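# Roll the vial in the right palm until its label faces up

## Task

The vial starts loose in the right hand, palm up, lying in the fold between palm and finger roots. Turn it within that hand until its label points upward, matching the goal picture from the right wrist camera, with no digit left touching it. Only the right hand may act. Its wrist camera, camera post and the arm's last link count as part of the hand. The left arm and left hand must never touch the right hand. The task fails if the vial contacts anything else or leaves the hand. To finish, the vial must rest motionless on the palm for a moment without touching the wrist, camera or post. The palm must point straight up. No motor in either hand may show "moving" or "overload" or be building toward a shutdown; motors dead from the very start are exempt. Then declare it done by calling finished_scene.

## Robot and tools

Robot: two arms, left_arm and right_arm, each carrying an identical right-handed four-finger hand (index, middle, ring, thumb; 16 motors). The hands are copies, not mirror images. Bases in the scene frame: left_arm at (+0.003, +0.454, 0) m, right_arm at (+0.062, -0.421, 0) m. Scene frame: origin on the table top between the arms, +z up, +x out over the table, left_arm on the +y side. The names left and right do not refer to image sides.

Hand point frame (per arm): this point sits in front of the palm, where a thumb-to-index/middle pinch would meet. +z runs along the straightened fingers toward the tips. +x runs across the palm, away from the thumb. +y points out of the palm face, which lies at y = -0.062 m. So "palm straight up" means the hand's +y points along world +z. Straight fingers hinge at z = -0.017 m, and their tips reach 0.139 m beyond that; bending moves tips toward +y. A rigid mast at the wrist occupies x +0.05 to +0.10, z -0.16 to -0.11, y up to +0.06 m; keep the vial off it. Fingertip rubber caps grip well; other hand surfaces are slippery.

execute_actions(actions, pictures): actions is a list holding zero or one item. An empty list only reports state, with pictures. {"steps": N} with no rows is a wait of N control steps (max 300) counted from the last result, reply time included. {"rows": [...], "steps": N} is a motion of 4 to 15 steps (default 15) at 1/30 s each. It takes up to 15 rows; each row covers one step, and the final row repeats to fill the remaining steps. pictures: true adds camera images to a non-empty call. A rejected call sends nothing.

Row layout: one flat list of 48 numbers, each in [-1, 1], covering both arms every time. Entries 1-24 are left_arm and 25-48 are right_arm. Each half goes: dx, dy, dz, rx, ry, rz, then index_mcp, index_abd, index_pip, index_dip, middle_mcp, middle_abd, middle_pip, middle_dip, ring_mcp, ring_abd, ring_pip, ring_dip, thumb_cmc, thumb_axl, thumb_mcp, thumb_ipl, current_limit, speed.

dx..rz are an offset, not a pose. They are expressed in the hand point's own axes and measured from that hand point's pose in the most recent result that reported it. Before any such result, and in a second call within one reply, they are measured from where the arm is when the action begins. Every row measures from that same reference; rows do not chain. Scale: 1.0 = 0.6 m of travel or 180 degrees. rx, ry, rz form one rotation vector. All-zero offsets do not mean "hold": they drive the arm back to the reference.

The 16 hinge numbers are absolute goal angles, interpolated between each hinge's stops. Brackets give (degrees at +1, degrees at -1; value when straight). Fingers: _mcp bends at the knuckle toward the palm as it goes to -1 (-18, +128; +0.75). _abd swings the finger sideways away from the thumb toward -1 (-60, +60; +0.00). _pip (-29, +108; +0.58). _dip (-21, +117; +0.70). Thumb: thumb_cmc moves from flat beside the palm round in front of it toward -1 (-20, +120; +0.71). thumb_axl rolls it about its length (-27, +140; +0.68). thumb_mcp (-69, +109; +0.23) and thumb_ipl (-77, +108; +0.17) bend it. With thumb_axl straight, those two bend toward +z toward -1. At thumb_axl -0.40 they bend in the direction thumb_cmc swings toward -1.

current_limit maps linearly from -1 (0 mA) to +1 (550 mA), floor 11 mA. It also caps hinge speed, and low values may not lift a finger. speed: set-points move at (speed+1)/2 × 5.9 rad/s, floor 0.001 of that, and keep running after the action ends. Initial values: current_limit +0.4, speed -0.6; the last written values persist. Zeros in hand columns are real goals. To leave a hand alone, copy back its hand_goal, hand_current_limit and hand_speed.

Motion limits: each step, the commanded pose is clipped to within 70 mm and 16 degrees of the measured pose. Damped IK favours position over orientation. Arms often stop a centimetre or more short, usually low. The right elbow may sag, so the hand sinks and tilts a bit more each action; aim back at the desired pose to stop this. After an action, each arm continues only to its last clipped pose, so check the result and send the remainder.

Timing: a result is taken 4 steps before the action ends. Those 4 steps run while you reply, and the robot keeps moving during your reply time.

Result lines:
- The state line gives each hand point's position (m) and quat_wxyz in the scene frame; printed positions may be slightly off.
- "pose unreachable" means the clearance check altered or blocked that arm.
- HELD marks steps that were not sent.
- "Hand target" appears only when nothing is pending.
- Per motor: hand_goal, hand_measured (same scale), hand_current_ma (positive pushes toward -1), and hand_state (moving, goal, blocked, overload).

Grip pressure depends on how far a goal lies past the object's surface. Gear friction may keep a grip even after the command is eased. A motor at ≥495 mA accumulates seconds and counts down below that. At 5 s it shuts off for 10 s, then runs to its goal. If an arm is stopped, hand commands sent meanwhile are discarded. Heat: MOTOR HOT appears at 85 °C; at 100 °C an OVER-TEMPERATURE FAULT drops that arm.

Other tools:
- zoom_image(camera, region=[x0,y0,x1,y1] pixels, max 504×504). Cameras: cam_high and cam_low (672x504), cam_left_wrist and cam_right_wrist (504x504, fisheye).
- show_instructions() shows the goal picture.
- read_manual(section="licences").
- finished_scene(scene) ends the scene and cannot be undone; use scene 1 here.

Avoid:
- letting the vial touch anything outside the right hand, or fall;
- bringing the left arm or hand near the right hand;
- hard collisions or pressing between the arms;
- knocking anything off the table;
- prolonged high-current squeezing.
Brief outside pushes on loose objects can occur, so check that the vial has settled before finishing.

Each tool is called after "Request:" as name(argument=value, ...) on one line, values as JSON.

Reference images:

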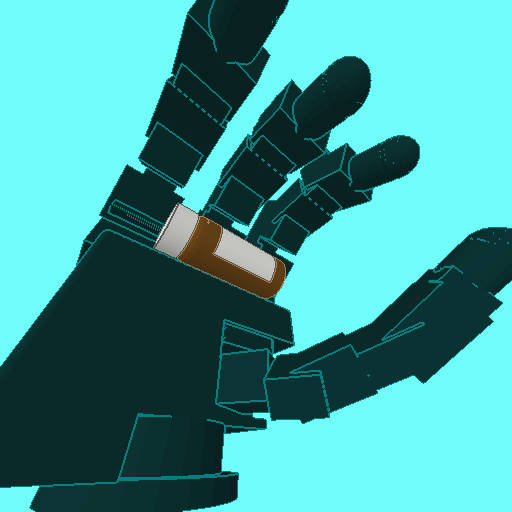

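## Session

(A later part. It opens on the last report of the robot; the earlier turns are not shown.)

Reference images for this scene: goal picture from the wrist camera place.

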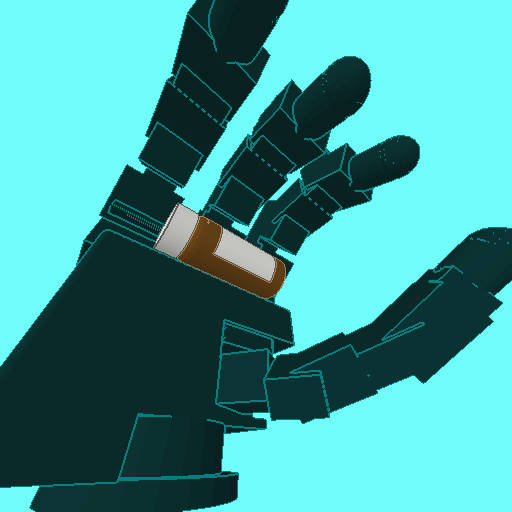

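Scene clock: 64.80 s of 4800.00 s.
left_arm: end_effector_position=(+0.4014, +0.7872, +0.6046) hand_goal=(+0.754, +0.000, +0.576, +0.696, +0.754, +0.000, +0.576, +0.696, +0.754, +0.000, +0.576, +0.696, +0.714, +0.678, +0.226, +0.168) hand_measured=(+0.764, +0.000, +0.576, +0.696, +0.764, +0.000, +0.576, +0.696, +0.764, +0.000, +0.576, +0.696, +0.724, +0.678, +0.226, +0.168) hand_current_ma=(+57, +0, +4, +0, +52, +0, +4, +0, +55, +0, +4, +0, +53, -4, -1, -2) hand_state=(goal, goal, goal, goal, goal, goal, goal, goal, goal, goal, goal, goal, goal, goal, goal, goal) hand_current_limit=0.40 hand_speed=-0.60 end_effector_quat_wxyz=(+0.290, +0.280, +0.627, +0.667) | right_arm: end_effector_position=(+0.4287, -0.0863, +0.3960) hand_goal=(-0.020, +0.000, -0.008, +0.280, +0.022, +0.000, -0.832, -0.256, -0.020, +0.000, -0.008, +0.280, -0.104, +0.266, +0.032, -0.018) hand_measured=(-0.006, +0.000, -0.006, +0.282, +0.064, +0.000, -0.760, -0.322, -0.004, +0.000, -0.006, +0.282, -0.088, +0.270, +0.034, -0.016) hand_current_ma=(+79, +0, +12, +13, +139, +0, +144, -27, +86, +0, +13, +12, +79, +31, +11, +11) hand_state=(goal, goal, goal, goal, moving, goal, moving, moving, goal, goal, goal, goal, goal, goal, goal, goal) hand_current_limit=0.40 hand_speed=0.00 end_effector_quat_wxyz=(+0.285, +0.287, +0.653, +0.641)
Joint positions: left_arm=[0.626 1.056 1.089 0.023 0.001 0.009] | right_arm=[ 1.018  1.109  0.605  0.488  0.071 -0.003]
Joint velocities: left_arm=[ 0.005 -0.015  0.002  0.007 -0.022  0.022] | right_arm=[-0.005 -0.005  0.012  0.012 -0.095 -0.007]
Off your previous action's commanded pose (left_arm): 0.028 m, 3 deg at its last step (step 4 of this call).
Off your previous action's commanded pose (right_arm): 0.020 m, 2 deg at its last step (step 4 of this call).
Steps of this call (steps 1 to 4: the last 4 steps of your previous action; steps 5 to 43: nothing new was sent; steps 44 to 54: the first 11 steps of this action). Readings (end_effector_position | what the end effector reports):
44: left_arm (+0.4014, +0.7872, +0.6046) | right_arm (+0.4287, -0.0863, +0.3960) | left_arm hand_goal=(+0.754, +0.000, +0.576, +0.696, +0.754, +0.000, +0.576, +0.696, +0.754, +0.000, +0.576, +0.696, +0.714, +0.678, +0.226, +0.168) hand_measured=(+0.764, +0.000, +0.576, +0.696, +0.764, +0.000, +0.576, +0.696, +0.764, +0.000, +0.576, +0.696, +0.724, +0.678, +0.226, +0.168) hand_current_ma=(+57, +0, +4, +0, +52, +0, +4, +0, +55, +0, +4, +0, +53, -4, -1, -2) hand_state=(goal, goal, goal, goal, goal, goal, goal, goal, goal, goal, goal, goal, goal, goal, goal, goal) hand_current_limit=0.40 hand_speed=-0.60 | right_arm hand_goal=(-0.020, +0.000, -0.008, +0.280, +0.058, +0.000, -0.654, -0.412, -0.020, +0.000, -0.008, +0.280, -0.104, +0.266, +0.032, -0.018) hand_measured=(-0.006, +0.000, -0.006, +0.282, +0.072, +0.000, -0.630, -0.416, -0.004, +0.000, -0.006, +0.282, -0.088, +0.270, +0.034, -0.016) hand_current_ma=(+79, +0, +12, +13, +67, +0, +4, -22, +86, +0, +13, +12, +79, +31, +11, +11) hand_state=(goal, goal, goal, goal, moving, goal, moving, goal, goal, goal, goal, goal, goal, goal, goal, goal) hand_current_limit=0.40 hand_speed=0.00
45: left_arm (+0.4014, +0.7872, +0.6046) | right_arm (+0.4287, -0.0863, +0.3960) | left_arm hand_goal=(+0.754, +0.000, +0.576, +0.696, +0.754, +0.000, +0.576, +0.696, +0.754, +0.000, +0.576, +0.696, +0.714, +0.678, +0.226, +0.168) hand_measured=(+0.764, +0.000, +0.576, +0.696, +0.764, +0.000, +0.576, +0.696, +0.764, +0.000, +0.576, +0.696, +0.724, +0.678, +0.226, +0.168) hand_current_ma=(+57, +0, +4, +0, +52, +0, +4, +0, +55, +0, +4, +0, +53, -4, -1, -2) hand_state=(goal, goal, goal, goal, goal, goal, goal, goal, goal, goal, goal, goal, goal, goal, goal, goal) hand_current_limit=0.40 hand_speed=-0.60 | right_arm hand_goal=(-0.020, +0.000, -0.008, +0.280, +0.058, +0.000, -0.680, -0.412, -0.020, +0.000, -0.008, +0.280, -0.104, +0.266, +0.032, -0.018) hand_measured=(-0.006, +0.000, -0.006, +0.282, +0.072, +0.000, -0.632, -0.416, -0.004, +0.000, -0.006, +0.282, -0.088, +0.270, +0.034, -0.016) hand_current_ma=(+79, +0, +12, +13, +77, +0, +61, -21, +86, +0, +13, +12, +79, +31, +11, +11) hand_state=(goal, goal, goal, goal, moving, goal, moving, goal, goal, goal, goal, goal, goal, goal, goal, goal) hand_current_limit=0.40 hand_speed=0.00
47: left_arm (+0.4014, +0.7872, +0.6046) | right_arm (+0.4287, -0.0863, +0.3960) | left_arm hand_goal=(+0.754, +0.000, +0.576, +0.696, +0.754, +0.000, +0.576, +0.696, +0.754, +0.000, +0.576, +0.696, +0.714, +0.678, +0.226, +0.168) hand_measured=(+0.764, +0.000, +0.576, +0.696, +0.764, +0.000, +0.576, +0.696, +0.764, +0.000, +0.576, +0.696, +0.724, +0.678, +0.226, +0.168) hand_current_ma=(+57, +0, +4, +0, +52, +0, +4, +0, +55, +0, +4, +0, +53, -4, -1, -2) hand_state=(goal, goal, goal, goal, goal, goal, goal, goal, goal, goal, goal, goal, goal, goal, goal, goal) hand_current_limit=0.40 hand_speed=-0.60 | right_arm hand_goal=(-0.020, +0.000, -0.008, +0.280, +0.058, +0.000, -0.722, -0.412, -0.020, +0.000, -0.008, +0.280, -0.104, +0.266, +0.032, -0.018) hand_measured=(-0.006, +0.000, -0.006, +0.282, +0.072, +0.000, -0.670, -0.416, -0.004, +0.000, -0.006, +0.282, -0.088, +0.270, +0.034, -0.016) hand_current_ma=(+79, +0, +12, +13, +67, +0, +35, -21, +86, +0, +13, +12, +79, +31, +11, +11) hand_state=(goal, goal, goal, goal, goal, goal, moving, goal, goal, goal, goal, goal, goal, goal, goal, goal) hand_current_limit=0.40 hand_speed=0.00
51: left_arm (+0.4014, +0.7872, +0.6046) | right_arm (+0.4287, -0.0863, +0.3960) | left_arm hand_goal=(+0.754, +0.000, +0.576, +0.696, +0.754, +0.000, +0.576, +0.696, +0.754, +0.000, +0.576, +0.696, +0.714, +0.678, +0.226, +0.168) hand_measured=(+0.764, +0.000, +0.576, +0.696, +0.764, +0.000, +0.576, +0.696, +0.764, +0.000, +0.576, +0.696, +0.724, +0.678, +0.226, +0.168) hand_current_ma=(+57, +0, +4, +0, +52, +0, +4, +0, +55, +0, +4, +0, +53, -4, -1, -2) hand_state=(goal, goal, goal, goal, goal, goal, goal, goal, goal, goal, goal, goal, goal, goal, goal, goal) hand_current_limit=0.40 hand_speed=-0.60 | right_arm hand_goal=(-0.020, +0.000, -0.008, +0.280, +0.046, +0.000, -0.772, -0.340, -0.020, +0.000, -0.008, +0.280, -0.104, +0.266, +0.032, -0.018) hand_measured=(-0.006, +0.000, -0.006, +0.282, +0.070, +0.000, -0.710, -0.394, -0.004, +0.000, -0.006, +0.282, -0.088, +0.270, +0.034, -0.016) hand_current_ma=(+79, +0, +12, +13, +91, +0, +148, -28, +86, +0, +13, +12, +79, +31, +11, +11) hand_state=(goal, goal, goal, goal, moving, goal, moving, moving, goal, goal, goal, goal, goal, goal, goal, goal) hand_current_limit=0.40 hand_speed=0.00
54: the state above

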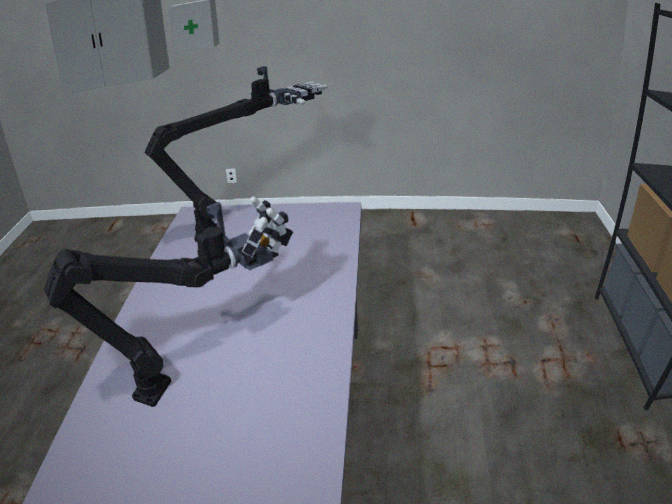

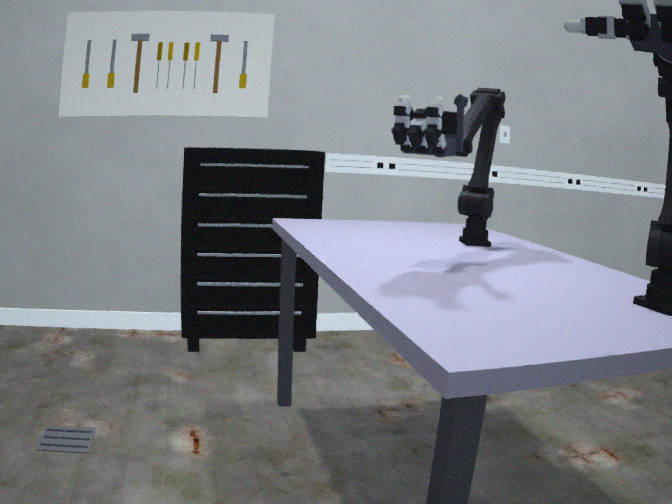

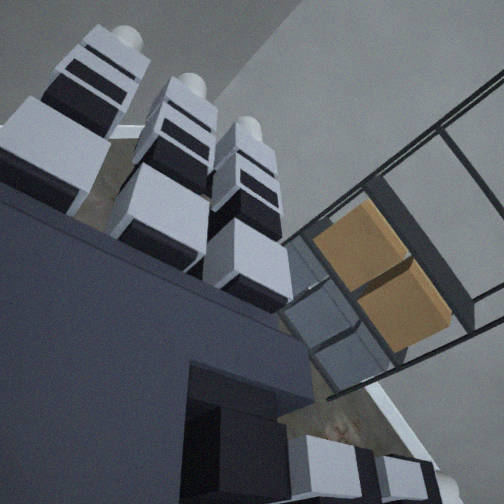

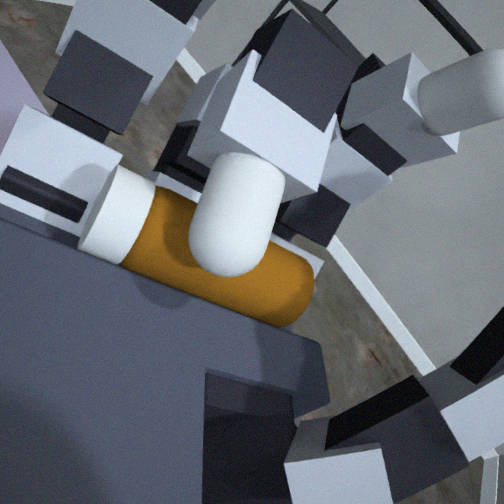

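Vial stays in the groove, currents moderate. Continuing the stroke, then lifting.

Request:
execute_actions(actions=[{"rows": [
[0,0.0463,-0.0099,-0.0163,0,0,0.754,0,0.576,0.696,0.754,0,0.576,0.696,0.754,0,0.576,0.696,0.714,0.678,0.226,0.168,0.4,-0.6,0,0.0333,0.0025,-0.0123,0,0.001,-0.02,0,-0.008,0.28,-0.028,0,-0.918,-0.117,-0.02,0,-0.008,0.28,-0.104,0.266,0.032,-0.018,0.4,0],
[0,0.0463,-0.0099,-0.0163,0,0,0.754,0,0.576,0.696,0.754,0,0.576,0.696,0.754,0,0.576,0.696,0.714,0.678,0.226,0.168,0.4,-0.6,0,0.0333,0.0025,-0.0123,0,0.001,-0.02,0,-0.008,0.28,-0.040,0,-0.931,-0.090,-0.02,0,-0.008,0.28,-0.104,0.266,0.032,-0.018,0.4,0],
[0,0.0463,-0.0099,-0.0163,0,0,0.754,0,0.576,0.696,0.754,0,0.576,0.696,0.754,0,0.576,0.696,0.714,0.678,0.226,0.168,0.4,-0.6,0,0.0333,0.0025,-0.0123,0,0.001,-0.02,0,-0.008,0.28,-0.053,0,-0.945,-0.062,-0.02,0,-0.008,0.28,-0.104,0.266,0.032,-0.018,0.4,0],
[0,0.0463,-0.0099,-0.0163,0,0,0.754,0,0.576,0.696,0.754,0,0.576,0.696,0.754,0,0.576,0.696,0.714,0.678,0.226,0.168,0.4,-0.6,0,0.0333,0.0025,-0.0123,0,0.001,-0.02,0,-0.008,0.28,-0.064,0,-0.958,-0.036,-0.02,0,-0.008,0.28,-0.104,0.266,0.032,-0.018,0.4,0],
[0,0.0463,-0.0099,-0.0163,0,0,0.754,0,0.576,0.696,0.754,0,0.576,0.696,0.754,0,0.576,0.696,0.714,0.678,0.226,0.168,0.4,-0.6,0,0.0333,0.0025,-0.0123,0,0.001,-0.02,0,-0.008,0.28,-0.075,0,-0.97,-0.010,-0.02,0,-0.008,0.28,-0.104,0.266,0.032,-0.018,0.4,0],
[0,0.0463,-0.0099,-0.0163,0,0,0.754,0,0.576,0.696,0.754,0,0.576,0.696,0.754,0,0.576,0.696,0.714,0.678,0.226,0.168,0.4,-0.6,0,0.0333,0.0025,-0.0123,0,0.001,-0.02,0,-0.008,0.28,-0.075,0,-0.97,-0.010,-0.02,0,-0.008,0.28,-0.104,0.266,0.032,-0.018,0.4,0],
[0,0.0463,-0.0099,-0.0163,0,0,0.754,0,0.576,0.696,0.754,0,0.576,0.696,0.754,0,0.576,0.696,0.714,0.678,0.226,0.168,0.4,-0.6,0,0.0333,0.0025,-0.0123,0,0.001,-0.02,0,-0.008,0.28,-0.075,0,-0.97,-0.010,-0.02,0,-0.008,0.28,-0.104,0.266,0.032,-0.018,0.4,0],
[0,0.0463,-0.0099,-0.0163,0,0,0.754,0,0.576,0.696,0.754,0,0.576,0.696,0.754,0,0.576,0.696,0.714,0.678,0.226,0.168,0.4,-0.6,0,0.0333,0.0025,-0.0123,0,0.001,-0.02,0,-0.008,0.28,-0.075,0,-0.94,-0.010,-0.02,0,-0.008,0.28,-0.104,0.266,0.032,-0.018,0.4,0],
[0,0.0463,-0.0099,-0.0163,0,0,0.754,0,0.576,0.696,0.754,0,0.576,0.696,0.754,0,0.576,0.696,0.714,0.678,0.226,0.168,0.4,-0.6,0,0.0333,0.0025,-0.0123,0,0.001,-0.02,0,-0.008,0.28,-0.075,0,-0.905,-0.010,-0.02,0,-0.008,0.28,-0.104,0.266,0.032,-0.018,0.4,0],
[0,0.0463,-0.0099,-0.0163,0,0,0.754,0,0.576,0.696,0.754,0,0.576,0.696,0.754,0,0.576,0.696,0.714,0.678,0.226,0.168,0.4,-0.6,0,0.0333,0.0025,-0.0123,0,0.001,-0.02,0,-0.008,0.28,-0.072,0,-0.87,-0.010,-0.02,0,-0.008,0.28,-0.104,0.266,0.032,-0.018,0.4,0],
[0,0.0463,-0.0099,-0.0163,0,0,0.754,0,0.576,0.696,0.754,0,0.576,0.696,0.754,0,0.576,0.696,0.714,0.678,0.226,0.168,0.4,-0.6,0,0.0333,0.0025,-0.0123,0,0.001,-0.02,0,-0.008,0.28,-0.054,0,-0.84,-0.060,-0.02,0,-0.008,0.28,-0.104,0.266,0.032,-0.018,0.4,0],
[0,0.0463,-0.0099,-0.0163,0,0,0.754,0,0.576,0.696,0.754,0,0.576,0.696,0.754,0,0.576,0.696,0.714,0.678,0.226,0.168,0.4,-0.6,0,0.0333,0.0025,-0.0123,0,0.001,-0.02,0,-0.008,0.28,-0.037,0,-0.81,-0.110,-0.02,0,-0.008,0.28,-0.104,0.266,0.032,-0.018,0.4,0],
[0,0.0463,-0.0099,-0.0163,0,0,0.754,0,0.576,0.696,0.754,0,0.576,0.696,0.754,0,0.576,0.696,0.714,0.678,0.226,0.168,0.4,-0.6,0,0.0333,0.0025,-0.0123,0,0.001,-0.02,0,-0.008,0.28,-0.019,0,-0.78,-0.161,-0.02,0,-0.008,0.28,-0.104,0.266,0.032,-0.018,0.4,0],
[0,0.0463,-0.0099,-0.0163,0,0,0.754,0,0.576,0.696,0.754,0,0.576,0.696,0.754,0,0.576,0.696,0.714,0.678,0.226,0.168,0.4,-0.6,0,0.0333,0.0025,-0.0123,0,0.001,-0.02,0,-0.008,0.28,-0.001,0,-0.75,-0.211,-0.02,0,-0.008,0.28,-0.104,0.266,0.032,-0.018,0.4,0],
[0,0.0463,-0.0099,-0.0163,0,0,0.754,0,0.576,0.696,0.754,0,0.576,0.696,0.754,0,0.576,0.696,0.714,0.678,0.226,0.168,0.4,-0.6,0,0.0333,0.0025,-0.0123,0,0.001,-0.02,0,-0.008,0.28,0.017,0,-0.72,-0.261,-0.02,0,-0.008,0.28,-0.104,0.266,0.032,-0.018,0.4,0]
], "steps": 15}], pictures=false)

Request:
execute_actions(actions=[{"rows": [
[0,0.0463,-0.0099,-0.0163,0,0,0.754,0,0.576,0.696,0.754,0,0.576,0.696,0.754,0,0.576,0.696,0.714,0.678,0.226,0.168,0.4,-0.6,0,0.0333,0.0025,-0.0123,0,0.001,-0.02,0,-0.008,0.28,0.035,0,-0.69,-0.311,-0.02,0,-0.008,0.28,-0.104,0.266,0.032,-0.018,0.4,0],
[0,0.0463,-0.0099,-0.0163,0,0,0.754,0,0.576,0.696,0.754,0,0.576,0.696,0.754,0,0.576,0.696,0.714,0.678,0.226,0.168,0.4,-0.6,0,0.0333,0.0025,-0.0123,0,0.001,-0.02,0,-0.008,0.28,0.052,0,-0.66,-0.362,-0.02,0,-0.008,0.28,-0.104,0.266,0.032,-0.018,0.4,0],
[0,0.0463,-0.0099,-0.0163,0,0,0.754,0,0.576,0.696,0.754,0,0.576,0.696,0.754,0,0.576,0.696,0.714,0.678,0.226,0.168,0.4,-0.6,0,0.0333,0.0025,-0.0123,0,0.001,-0.02,0,-0.008,0.28,0.068,0,-0.63,-0.412,-0.02,0,-0.008,0.28,-0.104,0.266,0.032,-0.018,0.4,0]
], "steps": 11}], pictures=true)

Scene clock: 66.33 s of 4800.00 s.
left_arm: end_effector_position=(+0.4014, +0.7872, +0.6046) hand_goal=(+0.754, +0.000, +0.576, +0.696, +0.754, +0.000, +0.576, +0.696, +0.754, +0.000, +0.576, +0.696, +0.714, +0.678, +0.226, +0.168) hand_measured=(+0.764, +0.000, +0.576, +0.696, +0.764, +0.000, +0.576, +0.696, +0.764, +0.000, +0.576, +0.696, +0.724, +0.678, +0.226, +0.168) hand_current_ma=(+57, +0, +4, +0, +52, +0, +4, +0, +55, +0, +4, +0, +53, -4, -1, -2) hand_state=(goal, goal, goal, goal, goal, goal, goal, goal, goal, goal, goal, goal, goal, goal, goal, goal) hand_current_limit=0.40 hand_speed=-0.60 end_effector_quat_wxyz=(+0.290, +0.280, +0.627, +0.667) | right_arm: end_effector_position=(+0.4287, -0.0863, +0.3960) hand_goal=(-0.020, +0.000, -0.008, +0.280, -0.054, +0.000, -0.840, -0.060, -0.020, +0.000, -0.008, +0.280, -0.104, +0.266, +0.032, -0.018) hand_measured=(-0.006, +0.000, -0.006, +0.282, -0.062, +0.000, -0.920, -0.012, -0.004, +0.000, -0.006, +0.282, -0.088, +0.270, +0.034, -0.016) hand_current_ma=(+79, +0, +12, +13, +38, +0, -93, -10, +86, +0, +13, +12, +79, +31, +11, +11) hand_state=(goal, goal, goal, goal, moving, goal, moving, moving, goal, goal, goal, goal, goal, goal, goal, goal) hand_current_limit=0.40 hand_speed=0.00 end_effector_quat_wxyz=(+0.285, +0.287, +0.653, +0.641)
Joint positions: left_arm=[0.626 1.056 1.089 0.023 0.001 0.009] | right_arm=[ 1.018  1.109  0.605  0.488  0.071 -0.003]
Joint velocities: left_arm=[-0.005 -0.005  0.002 -0.027 -0.081 -0.022] | right_arm=[ 0.015 -0.015 -0.002 -0.027 -0.037 -0.037]
Off your previous action's commanded pose (left_arm): 0.028 m, 3 deg at its last step (step 4 of this call).
Off your previous action's commanded pose (right_arm): 0.020 m, 2 deg at its last step (step 4 of this call).
Steps of this call (steps 1 to 4: the last 4 steps of your previous action; steps 5 to 35: nothing new was sent; steps 36 to 46: the first 11 steps of this action). Readings (end_effector_position | what the end effector reports):
36: left_arm (+0.4014, +0.7872, +0.6046) | right_arm (+0.4287, -0.0863, +0.3960) | left_arm hand_goal=(+0.754, +0.000, +0.576, +0.696, +0.754, +0.000, +0.576, +0.696, +0.754, +0.000, +0.576, +0.696, +0.714, +0.678, +0.226, +0.168) hand_measured=(+0.764, +0.000, +0.576, +0.696, +0.764, +0.000, +0.576, +0.696, +0.764, +0.000, +0.576, +0.696, +0.724, +0.678, +0.226, +0.168) hand_current_ma=(+57, +0, +4, +0, +52, +0, +4, +0, +55, +0, +4, +0, +53, -4, -1, -2) hand_state=(goal, goal, goal, goal, goal, goal, goal, goal, goal, goal, goal, goal, goal, goal, goal, goal) hand_current_limit=0.40 hand_speed=-0.60 | right_arm hand_goal=(-0.020, +0.000, -0.008, +0.280, -0.028, +0.000, -0.918, -0.116, -0.020, +0.000, -0.008, +0.280, -0.104, +0.266, +0.032, -0.018) hand_measured=(-0.006, +0.000, -0.006, +0.282, +0.006, +0.000, -0.882, -0.142, -0.004, +0.000, -0.006, +0.282, -0.088, +0.270, +0.034, -0.016) hand_current_ma=(+79, +0, +12, +13, +108, +0, +110, +9, +86, +0, +13, +12, +79, +31, +11, +11) hand_state=(goal, goal, goal, goal, moving, goal, moving, moving, goal, goal, goal, goal, goal, goal, goal, goal) hand_current_limit=0.40 hand_speed=0.00
37: left_arm (+0.4014, +0.7872, +0.6046) | right_arm (+0.4287, -0.0863, +0.3960) | left_arm hand_goal=(+0.754, +0.000, +0.576, +0.696, +0.754, +0.000, +0.576, +0.696, +0.754, +0.000, +0.576, +0.696, +0.714, +0.678, +0.226, +0.168) hand_measured=(+0.764, +0.000, +0.576, +0.696, +0.764, +0.000, +0.576, +0.696, +0.764, +0.000, +0.576, +0.696, +0.724, +0.678, +0.226, +0.168) hand_current_ma=(+57, +0, +4, +0, +52, +0, +4, +0, +55, +0, +4, +0, +53, -4, -1, -2) hand_state=(goal, goal, goal, goal, goal, goal, goal, goal, goal, goal, goal, goal, goal, goal, goal, goal) hand_current_limit=0.40 hand_speed=-0.60 | right_arm hand_goal=(-0.020, +0.000, -0.008, +0.280, -0.040, +0.000, -0.930, -0.090, -0.020, +0.000, -0.008, +0.280, -0.104, +0.266, +0.032, -0.018) hand_measured=(-0.006, +0.000, -0.006, +0.282, +0.006, +0.000, -0.884, -0.140, -0.004, +0.000, -0.006, +0.282, -0.088, +0.270, +0.034, -0.016) hand_current_ma=(+79, +0, +12, +13, +154, +0, +144, -62, +86, +0, +13, +12, +79, +31, +11, +11) hand_state=(goal, goal, goal, goal, moving, goal, moving, moving, goal, goal, goal, goal, goal, goal, goal, goal) hand_current_limit=0.40 hand_speed=0.00
39: left_arm (+0.4014, +0.7872, +0.6046) | right_arm (+0.4287, -0.0863, +0.3960) | left_arm hand_goal=(+0.754, +0.000, +0.576, +0.696, +0.754, +0.000, +0.576, +0.696, +0.754, +0.000, +0.576, +0.696, +0.714, +0.678, +0.226, +0.168) hand_measured=(+0.764, +0.000, +0.576, +0.696, +0.764, +0.000, +0.576, +0.696, +0.764, +0.000, +0.576, +0.696, +0.724, +0.678, +0.226, +0.168) hand_current_ma=(+57, +0, +4, +0, +52, +0, +4, +0, +55, +0, +4, +0, +53, -4, -1, -2) hand_state=(goal, goal, goal, goal, goal, goal, goal, goal, goal, goal, goal, goal, goal, goal, goal, goal) hand_current_limit=0.40 hand_speed=-0.60 | right_arm hand_goal=(-0.020, +0.000, -0.008, +0.280, -0.064, +0.000, -0.958, -0.036, -0.020, +0.000, -0.008, +0.280, -0.104, +0.266, +0.032, -0.018) hand_measured=(-0.006, +0.000, -0.006, +0.282, -0.014, +0.000, -0.906, -0.100, -0.004, +0.000, -0.006, +0.282, -0.088, +0.270, +0.034, -0.016) hand_current_ma=(+79, +0, +12, +13, +129, +0, +103, -46, +86, +0, +13, +12, +79, +31, +11, +11) hand_state=(goal, goal, goal, goal, moving, goal, moving, moving, goal, goal, goal, goal, goal, goal, goal, goal) hand_current_limit=0.40 hand_speed=0.00
43: left_arm (+0.4014, +0.7872, +0.6046) | right_arm (+0.4287, -0.0863, +0.3960) | left_arm hand_goal=(+0.754, +0.000, +0.576, +0.696, +0.754, +0.000, +0.576, +0.696, +0.754, +0.000, +0.576, +0.696, +0.714, +0.678, +0.226, +0.168) hand_measured=(+0.764, +0.000, +0.576, +0.696, +0.764, +0.000, +0.576, +0.696, +0.764, +0.000, +0.576, +0.696, +0.724, +0.678, +0.226, +0.168) hand_current_ma=(+57, +0, +4, +0, +52, +0, +4, +0, +55, +0, +4, +0, +53, -4, -1, -2) hand_state=(goal, goal, goal, goal, goal, goal, goal, goal, goal, goal, goal, goal, goal, goal, goal, goal) hand_current_limit=0.40 hand_speed=-0.60 | right_arm hand_goal=(-0.020, +0.000, -0.008, +0.280, -0.074, +0.000, -0.940, -0.010, -0.020, +0.000, -0.008, +0.280, -0.104, +0.266, +0.032, -0.018) hand_measured=(-0.006, +0.000, -0.006, +0.282, -0.052, +0.000, -0.952, -0.016, -0.004, +0.000, -0.006, +0.282, -0.088, +0.270, +0.034, -0.016) hand_current_ma=(+79, +0, +12, +13, +98, +0, +72, +6, +86, +0, +13, +12, +79, +31, +11, +11) hand_state=(goal, goal, goal, goal, moving, goal, moving, moving, goal, goal, goal, goal, goal, goal, goal, goal) hand_current_limit=0.40 hand_speed=0.00
46: the state above

Scene clock: 66.70 s of 4800.00 s.
left_arm: end_effector_position=(+0.4014, +0.7872, +0.6046) hand_goal=(+0.754, +0.000, +0.576, +0.696, +0.754, +0.000, +0.576, +0.696, +0.754, +0.000, +0.576, +0.696, +0.714, +0.678, +0.226, +0.168) hand_measured=(+0.764, +0.000, +0.576, +0.696, +0.764, +0.000, +0.576, +0.696, +0.764, +0.000, +0.576, +0.696, +0.724, +0.678, +0.226, +0.168) hand_current_ma=(+57, +0, +4, +0, +52, +0, +4, +0, +55, +0, +4, +0, +53, -4, -1, -2) hand_state=(goal, goal, goal, goal, goal, goal, goal, goal, goal, goal, goal, goal, goal, goal, goal, goal) hand_current_limit=0.40 hand_speed=-0.60 end_effector_quat_wxyz=(+0.290, +0.280, +0.627, +0.667) | right_arm: end_effector_position=(+0.4287, -0.0863, +0.3960) hand_goal=(-0.020, +0.000, -0.008, +0.280, +0.068, +0.000, -0.630, -0.412, -0.020, +0.000, -0.008, +0.280, -0.104, +0.266, +0.032, -0.018) hand_measured=(-0.006, +0.000, -0.006, +0.282, +0.070, +0.000, -0.638, -0.372, -0.004, +0.000, -0.006, +0.282, -0.088, +0.270, +0.034, -0.016) hand_current_ma=(+79, +0, +12, +13, +16, +0, -31, +15, +86, +0, +13, +12, +79, +31, +11, +11) hand_state=(goal, goal, goal, goal, moving, goal, moving, moving, goal, goal, goal, goal, goal, goal, goal, goal) hand_current_limit=0.40 hand_speed=0.00 end_effector_quat_wxyz=(+0.285, +0.287, +0.653, +0.641)
Joint positions: left_arm=[0.626 1.056 1.089 0.023 0.001 0.009] | right_arm=[ 1.018  1.109  0.605  0.488  0.071 -0.003]
Joint velocities: left_arm=[-0.015 -0.005 -0.007 -0.007  0.037 -0.007] | right_arm=[-0.015  0.015 -0.012 -0.002  0.037 -0.022]
Off your previous action's commanded pose (left_arm): 0.028 m, 3 deg at its last step (step 4 of this call).
Off your previous action's commanded pose (right_arm): 0.020 m, 2 deg at its last step (step 4 of this call).
Steps of this call (steps 1 to 4: the last 4 steps of your previous action; steps 5 to 11: the first 7 steps of this action, its rows measured from where the robot was after step 4). Readings (end_effector_position | what the end effector reports):
4: left_arm (+0.4014, +0.7872, +0.6046) | right_arm (+0.4287, -0.0863, +0.3960) | left_arm hand_goal=(+0.754, +0.000, +0.576, +0.696, +0.754, +0.000, +0.576, +0.696, +0.754, +0.000, +0.576, +0.696, +0.714, +0.678, +0.226, +0.168) hand_measured=(+0.764, +0.000, +0.576, +0.696, +0.764, +0.000, +0.576, +0.696, +0.764, +0.000, +0.576, +0.696, +0.724, +0.678, +0.226, +0.168) hand_current_ma=(+57, +0, +4, +0, +52, +0, +4, +0, +55, +0, +4, +0, +53, -4, -1, -2) hand_state=(goal, goal, goal, goal, goal, goal, goal, goal, goal, goal, goal, goal, goal, goal, goal, goal) hand_current_limit=0.40 hand_speed=-0.60 | right_arm hand_goal=(-0.020, +0.000, -0.008, +0.280, +0.018, +0.000, -0.720, -0.260, -0.020, +0.000, -0.008, +0.280, -0.104, +0.266, +0.032, -0.018) hand_measured=(-0.006, +0.000, -0.006, +0.282, -0.024, +0.000, -0.802, -0.112, -0.004, +0.000, -0.006, +0.282, -0.088, +0.270, +0.034, -0.016) hand_current_ma=(+79, +0, +12, +13, -20, +0, -79, +58, +86, +0, +13, +12, +79, +31, +11, +11) hand_state=(goal, goal, goal, goal, moving, goal, moving, moving, goal, goal, goal, goal, goal, goal, goal, goal) hand_current_limit=0.40 hand_speed=0.00
5: left_arm (+0.4014, +0.7872, +0.6046) | right_arm (+0.4287, -0.0863, +0.3960) | left_arm hand_goal=(+0.754, +0.000, +0.576, +0.696, +0.754, +0.000, +0.576, +0.696, +0.754, +0.000, +0.576, +0.696, +0.714, +0.678, +0.226, +0.168) hand_measured=(+0.764, +0.000, +0.576, +0.696, +0.764, +0.000, +0.576, +0.696, +0.764, +0.000, +0.576, +0.696, +0.724, +0.678, +0.226, +0.168) hand_current_ma=(+57, +0, +4, +0, +52, +0, +4, +0, +55, +0, +4, +0, +53, -4, -1, -2) hand_state=(goal, goal, goal, goal, goal, goal, goal, goal, goal, goal, goal, goal, goal, goal, goal, goal) hand_current_limit=0.40 hand_speed=-0.60 | right_arm hand_goal=(-0.020, +0.000, -0.008, +0.280, +0.036, +0.000, -0.690, -0.310, -0.020, +0.000, -0.008, +0.280, -0.104, +0.266, +0.032, -0.018) hand_measured=(-0.006, +0.000, -0.006, +0.282, -0.006, +0.000, -0.772, -0.150, -0.004, +0.000, -0.006, +0.282, -0.088, +0.270, +0.034, -0.016) hand_current_ma=(+79, +0, +12, +13, -18, +0, -78, +69, +86, +0, +13, +12, +79, +31, +11, +11) hand_state=(goal, goal, goal, goal, moving, goal, moving, moving, goal, goal, goal, goal, goal, goal, goal, goal) hand_current_limit=0.40 hand_speed=0.00
6: left_arm (+0.4014, +0.7872, +0.6046) | right_arm (+0.4287, -0.0863, +0.3960) | left_arm hand_goal=(+0.754, +0.000, +0.576, +0.696, +0.754, +0.000, +0.576, +0.696, +0.754, +0.000, +0.576, +0.696, +0.714, +0.678, +0.226, +0.168) hand_measured=(+0.764, +0.000, +0.576, +0.696, +0.764, +0.000, +0.576, +0.696, +0.764, +0.000, +0.576, +0.696, +0.724, +0.678, +0.226, +0.168) hand_current_ma=(+57, +0, +4, +0, +52, +0, +4, +0, +55, +0, +4, +0, +53, -4, -1, -2) hand_state=(goal, goal, goal, goal, goal, goal, goal, goal, goal, goal, goal, goal, goal, goal, goal, goal) hand_current_limit=0.40 hand_speed=-0.60 | right_arm hand_goal=(-0.020, +0.000, -0.008, +0.280, +0.052, +0.000, -0.660, -0.362, -0.020, +0.000, -0.008, +0.280, -0.104, +0.266, +0.032, -0.018) hand_measured=(-0.006, +0.000, -0.006, +0.282, +0.012, +0.000, -0.742, -0.188, -0.004, +0.000, -0.006, +0.282, -0.088, +0.270, +0.034, -0.016) hand_current_ma=(+79, +0, +12, +13, -17, +0, -77, +60, +86, +0, +13, +12, +79, +31, +11, +11) hand_state=(goal, goal, goal, goal, moving, goal, moving, moving, goal, goal, goal, goal, goal, goal, goal, goal) hand_current_limit=0.40 hand_speed=0.00
8: left_arm (+0.4014, +0.7872, +0.6046) | right_arm (+0.4287, -0.0863, +0.3960) | left_arm hand_goal=(+0.754, +0.000, +0.576, +0.696, +0.754, +0.000, +0.576, +0.696, +0.754, +0.000, +0.576, +0.696, +0.714, +0.678, +0.226, +0.168) hand_measured=(+0.764, +0.000, +0.576, +0.696, +0.764, +0.000, +0.576, +0.696, +0.764, +0.000, +0.576, +0.696, +0.724, +0.678, +0.226, +0.168) hand_current_ma=(+57, +0, +4, +0, +52, +0, +4, +0, +55, +0, +4, +0, +53, -4, -1, -2) hand_state=(goal, goal, goal, goal, goal, goal, goal, goal, goal, goal, goal, goal, goal, goal, goal, goal) hand_current_limit=0.40 hand_speed=-0.60 | right_arm hand_goal=(-0.020, +0.000, -0.008, +0.280, +0.068, +0.000, -0.630, -0.412, -0.020, +0.000, -0.008, +0.280, -0.104, +0.266, +0.032, -0.018) hand_measured=(-0.006, +0.000, -0.006, +0.282, +0.046, +0.000, -0.680, -0.262, -0.004, +0.000, -0.006, +0.282, -0.088, +0.270, +0.034, -0.016) hand_current_ma=(+79, +0, +12, +13, -10, +0, -74, +62, +86, +0, +13, +12, +79, +31, +11, +11) hand_state=(goal, goal, goal, goal, moving, goal, moving, moving, goal, goal, goal, goal, goal, goal, goal, goal) hand_current_limit=0.40 hand_speed=0.00
11: the state above

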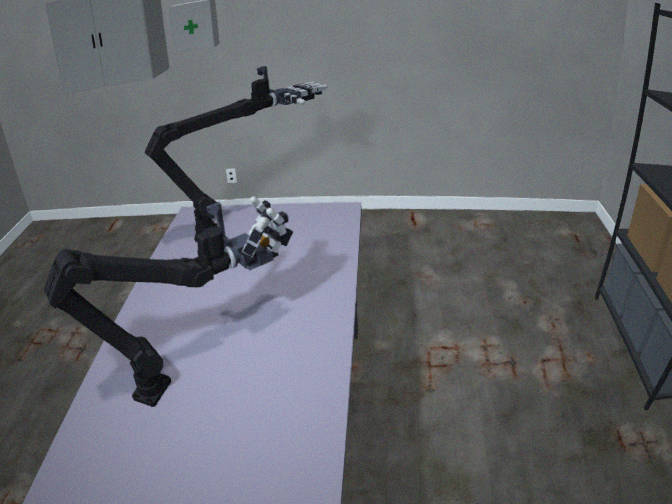

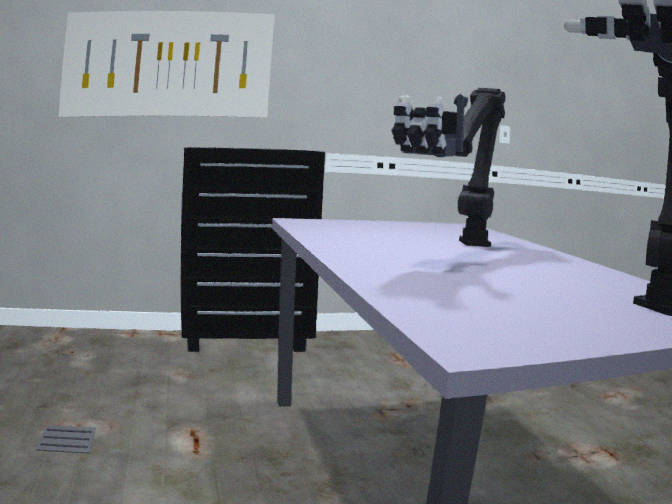

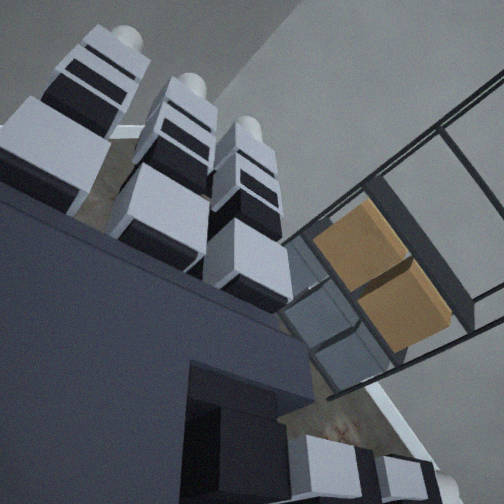

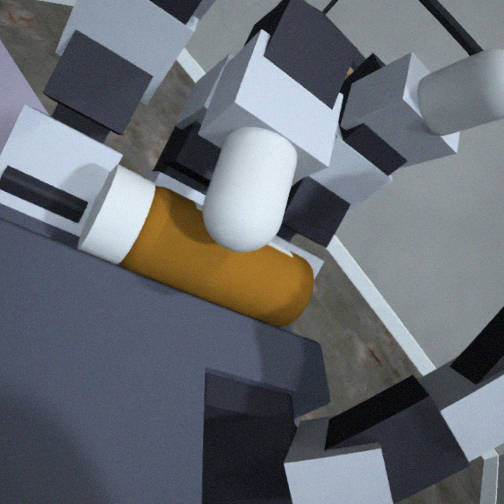

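Request:
zoom_image(camera="cam_right_wrist", region=[60, 140, 360, 350])

Region (60, 140, 360, 350) of cam_right_wrist's 504x504 image, scaled by 1.680, with more detail than that image has; it fills the top 353 rows of this view, and the rest is white.

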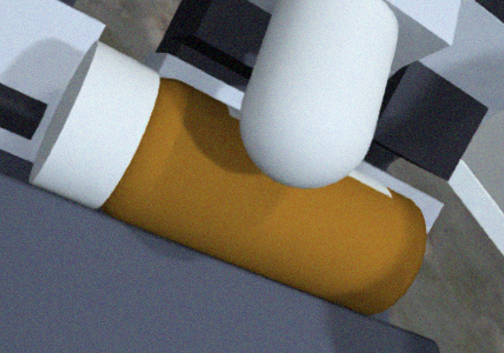

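Request:
zoom_image(camera="cam_right_wrist", region=[230, 220, 340, 340])

Request:
show_instructions()

Region (230, 220, 340, 340) of cam_right_wrist's 504x504 image, scaled by 4.200, with more detail than that image has; it fills the left 462 columns of this view, and the rest is white.

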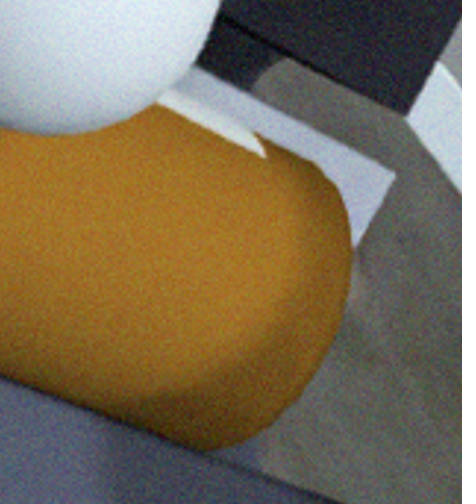

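Reference images for this scene: goal picture from the wrist camera place.

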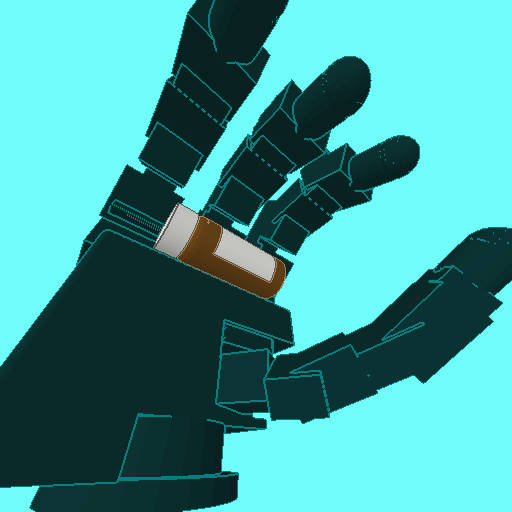

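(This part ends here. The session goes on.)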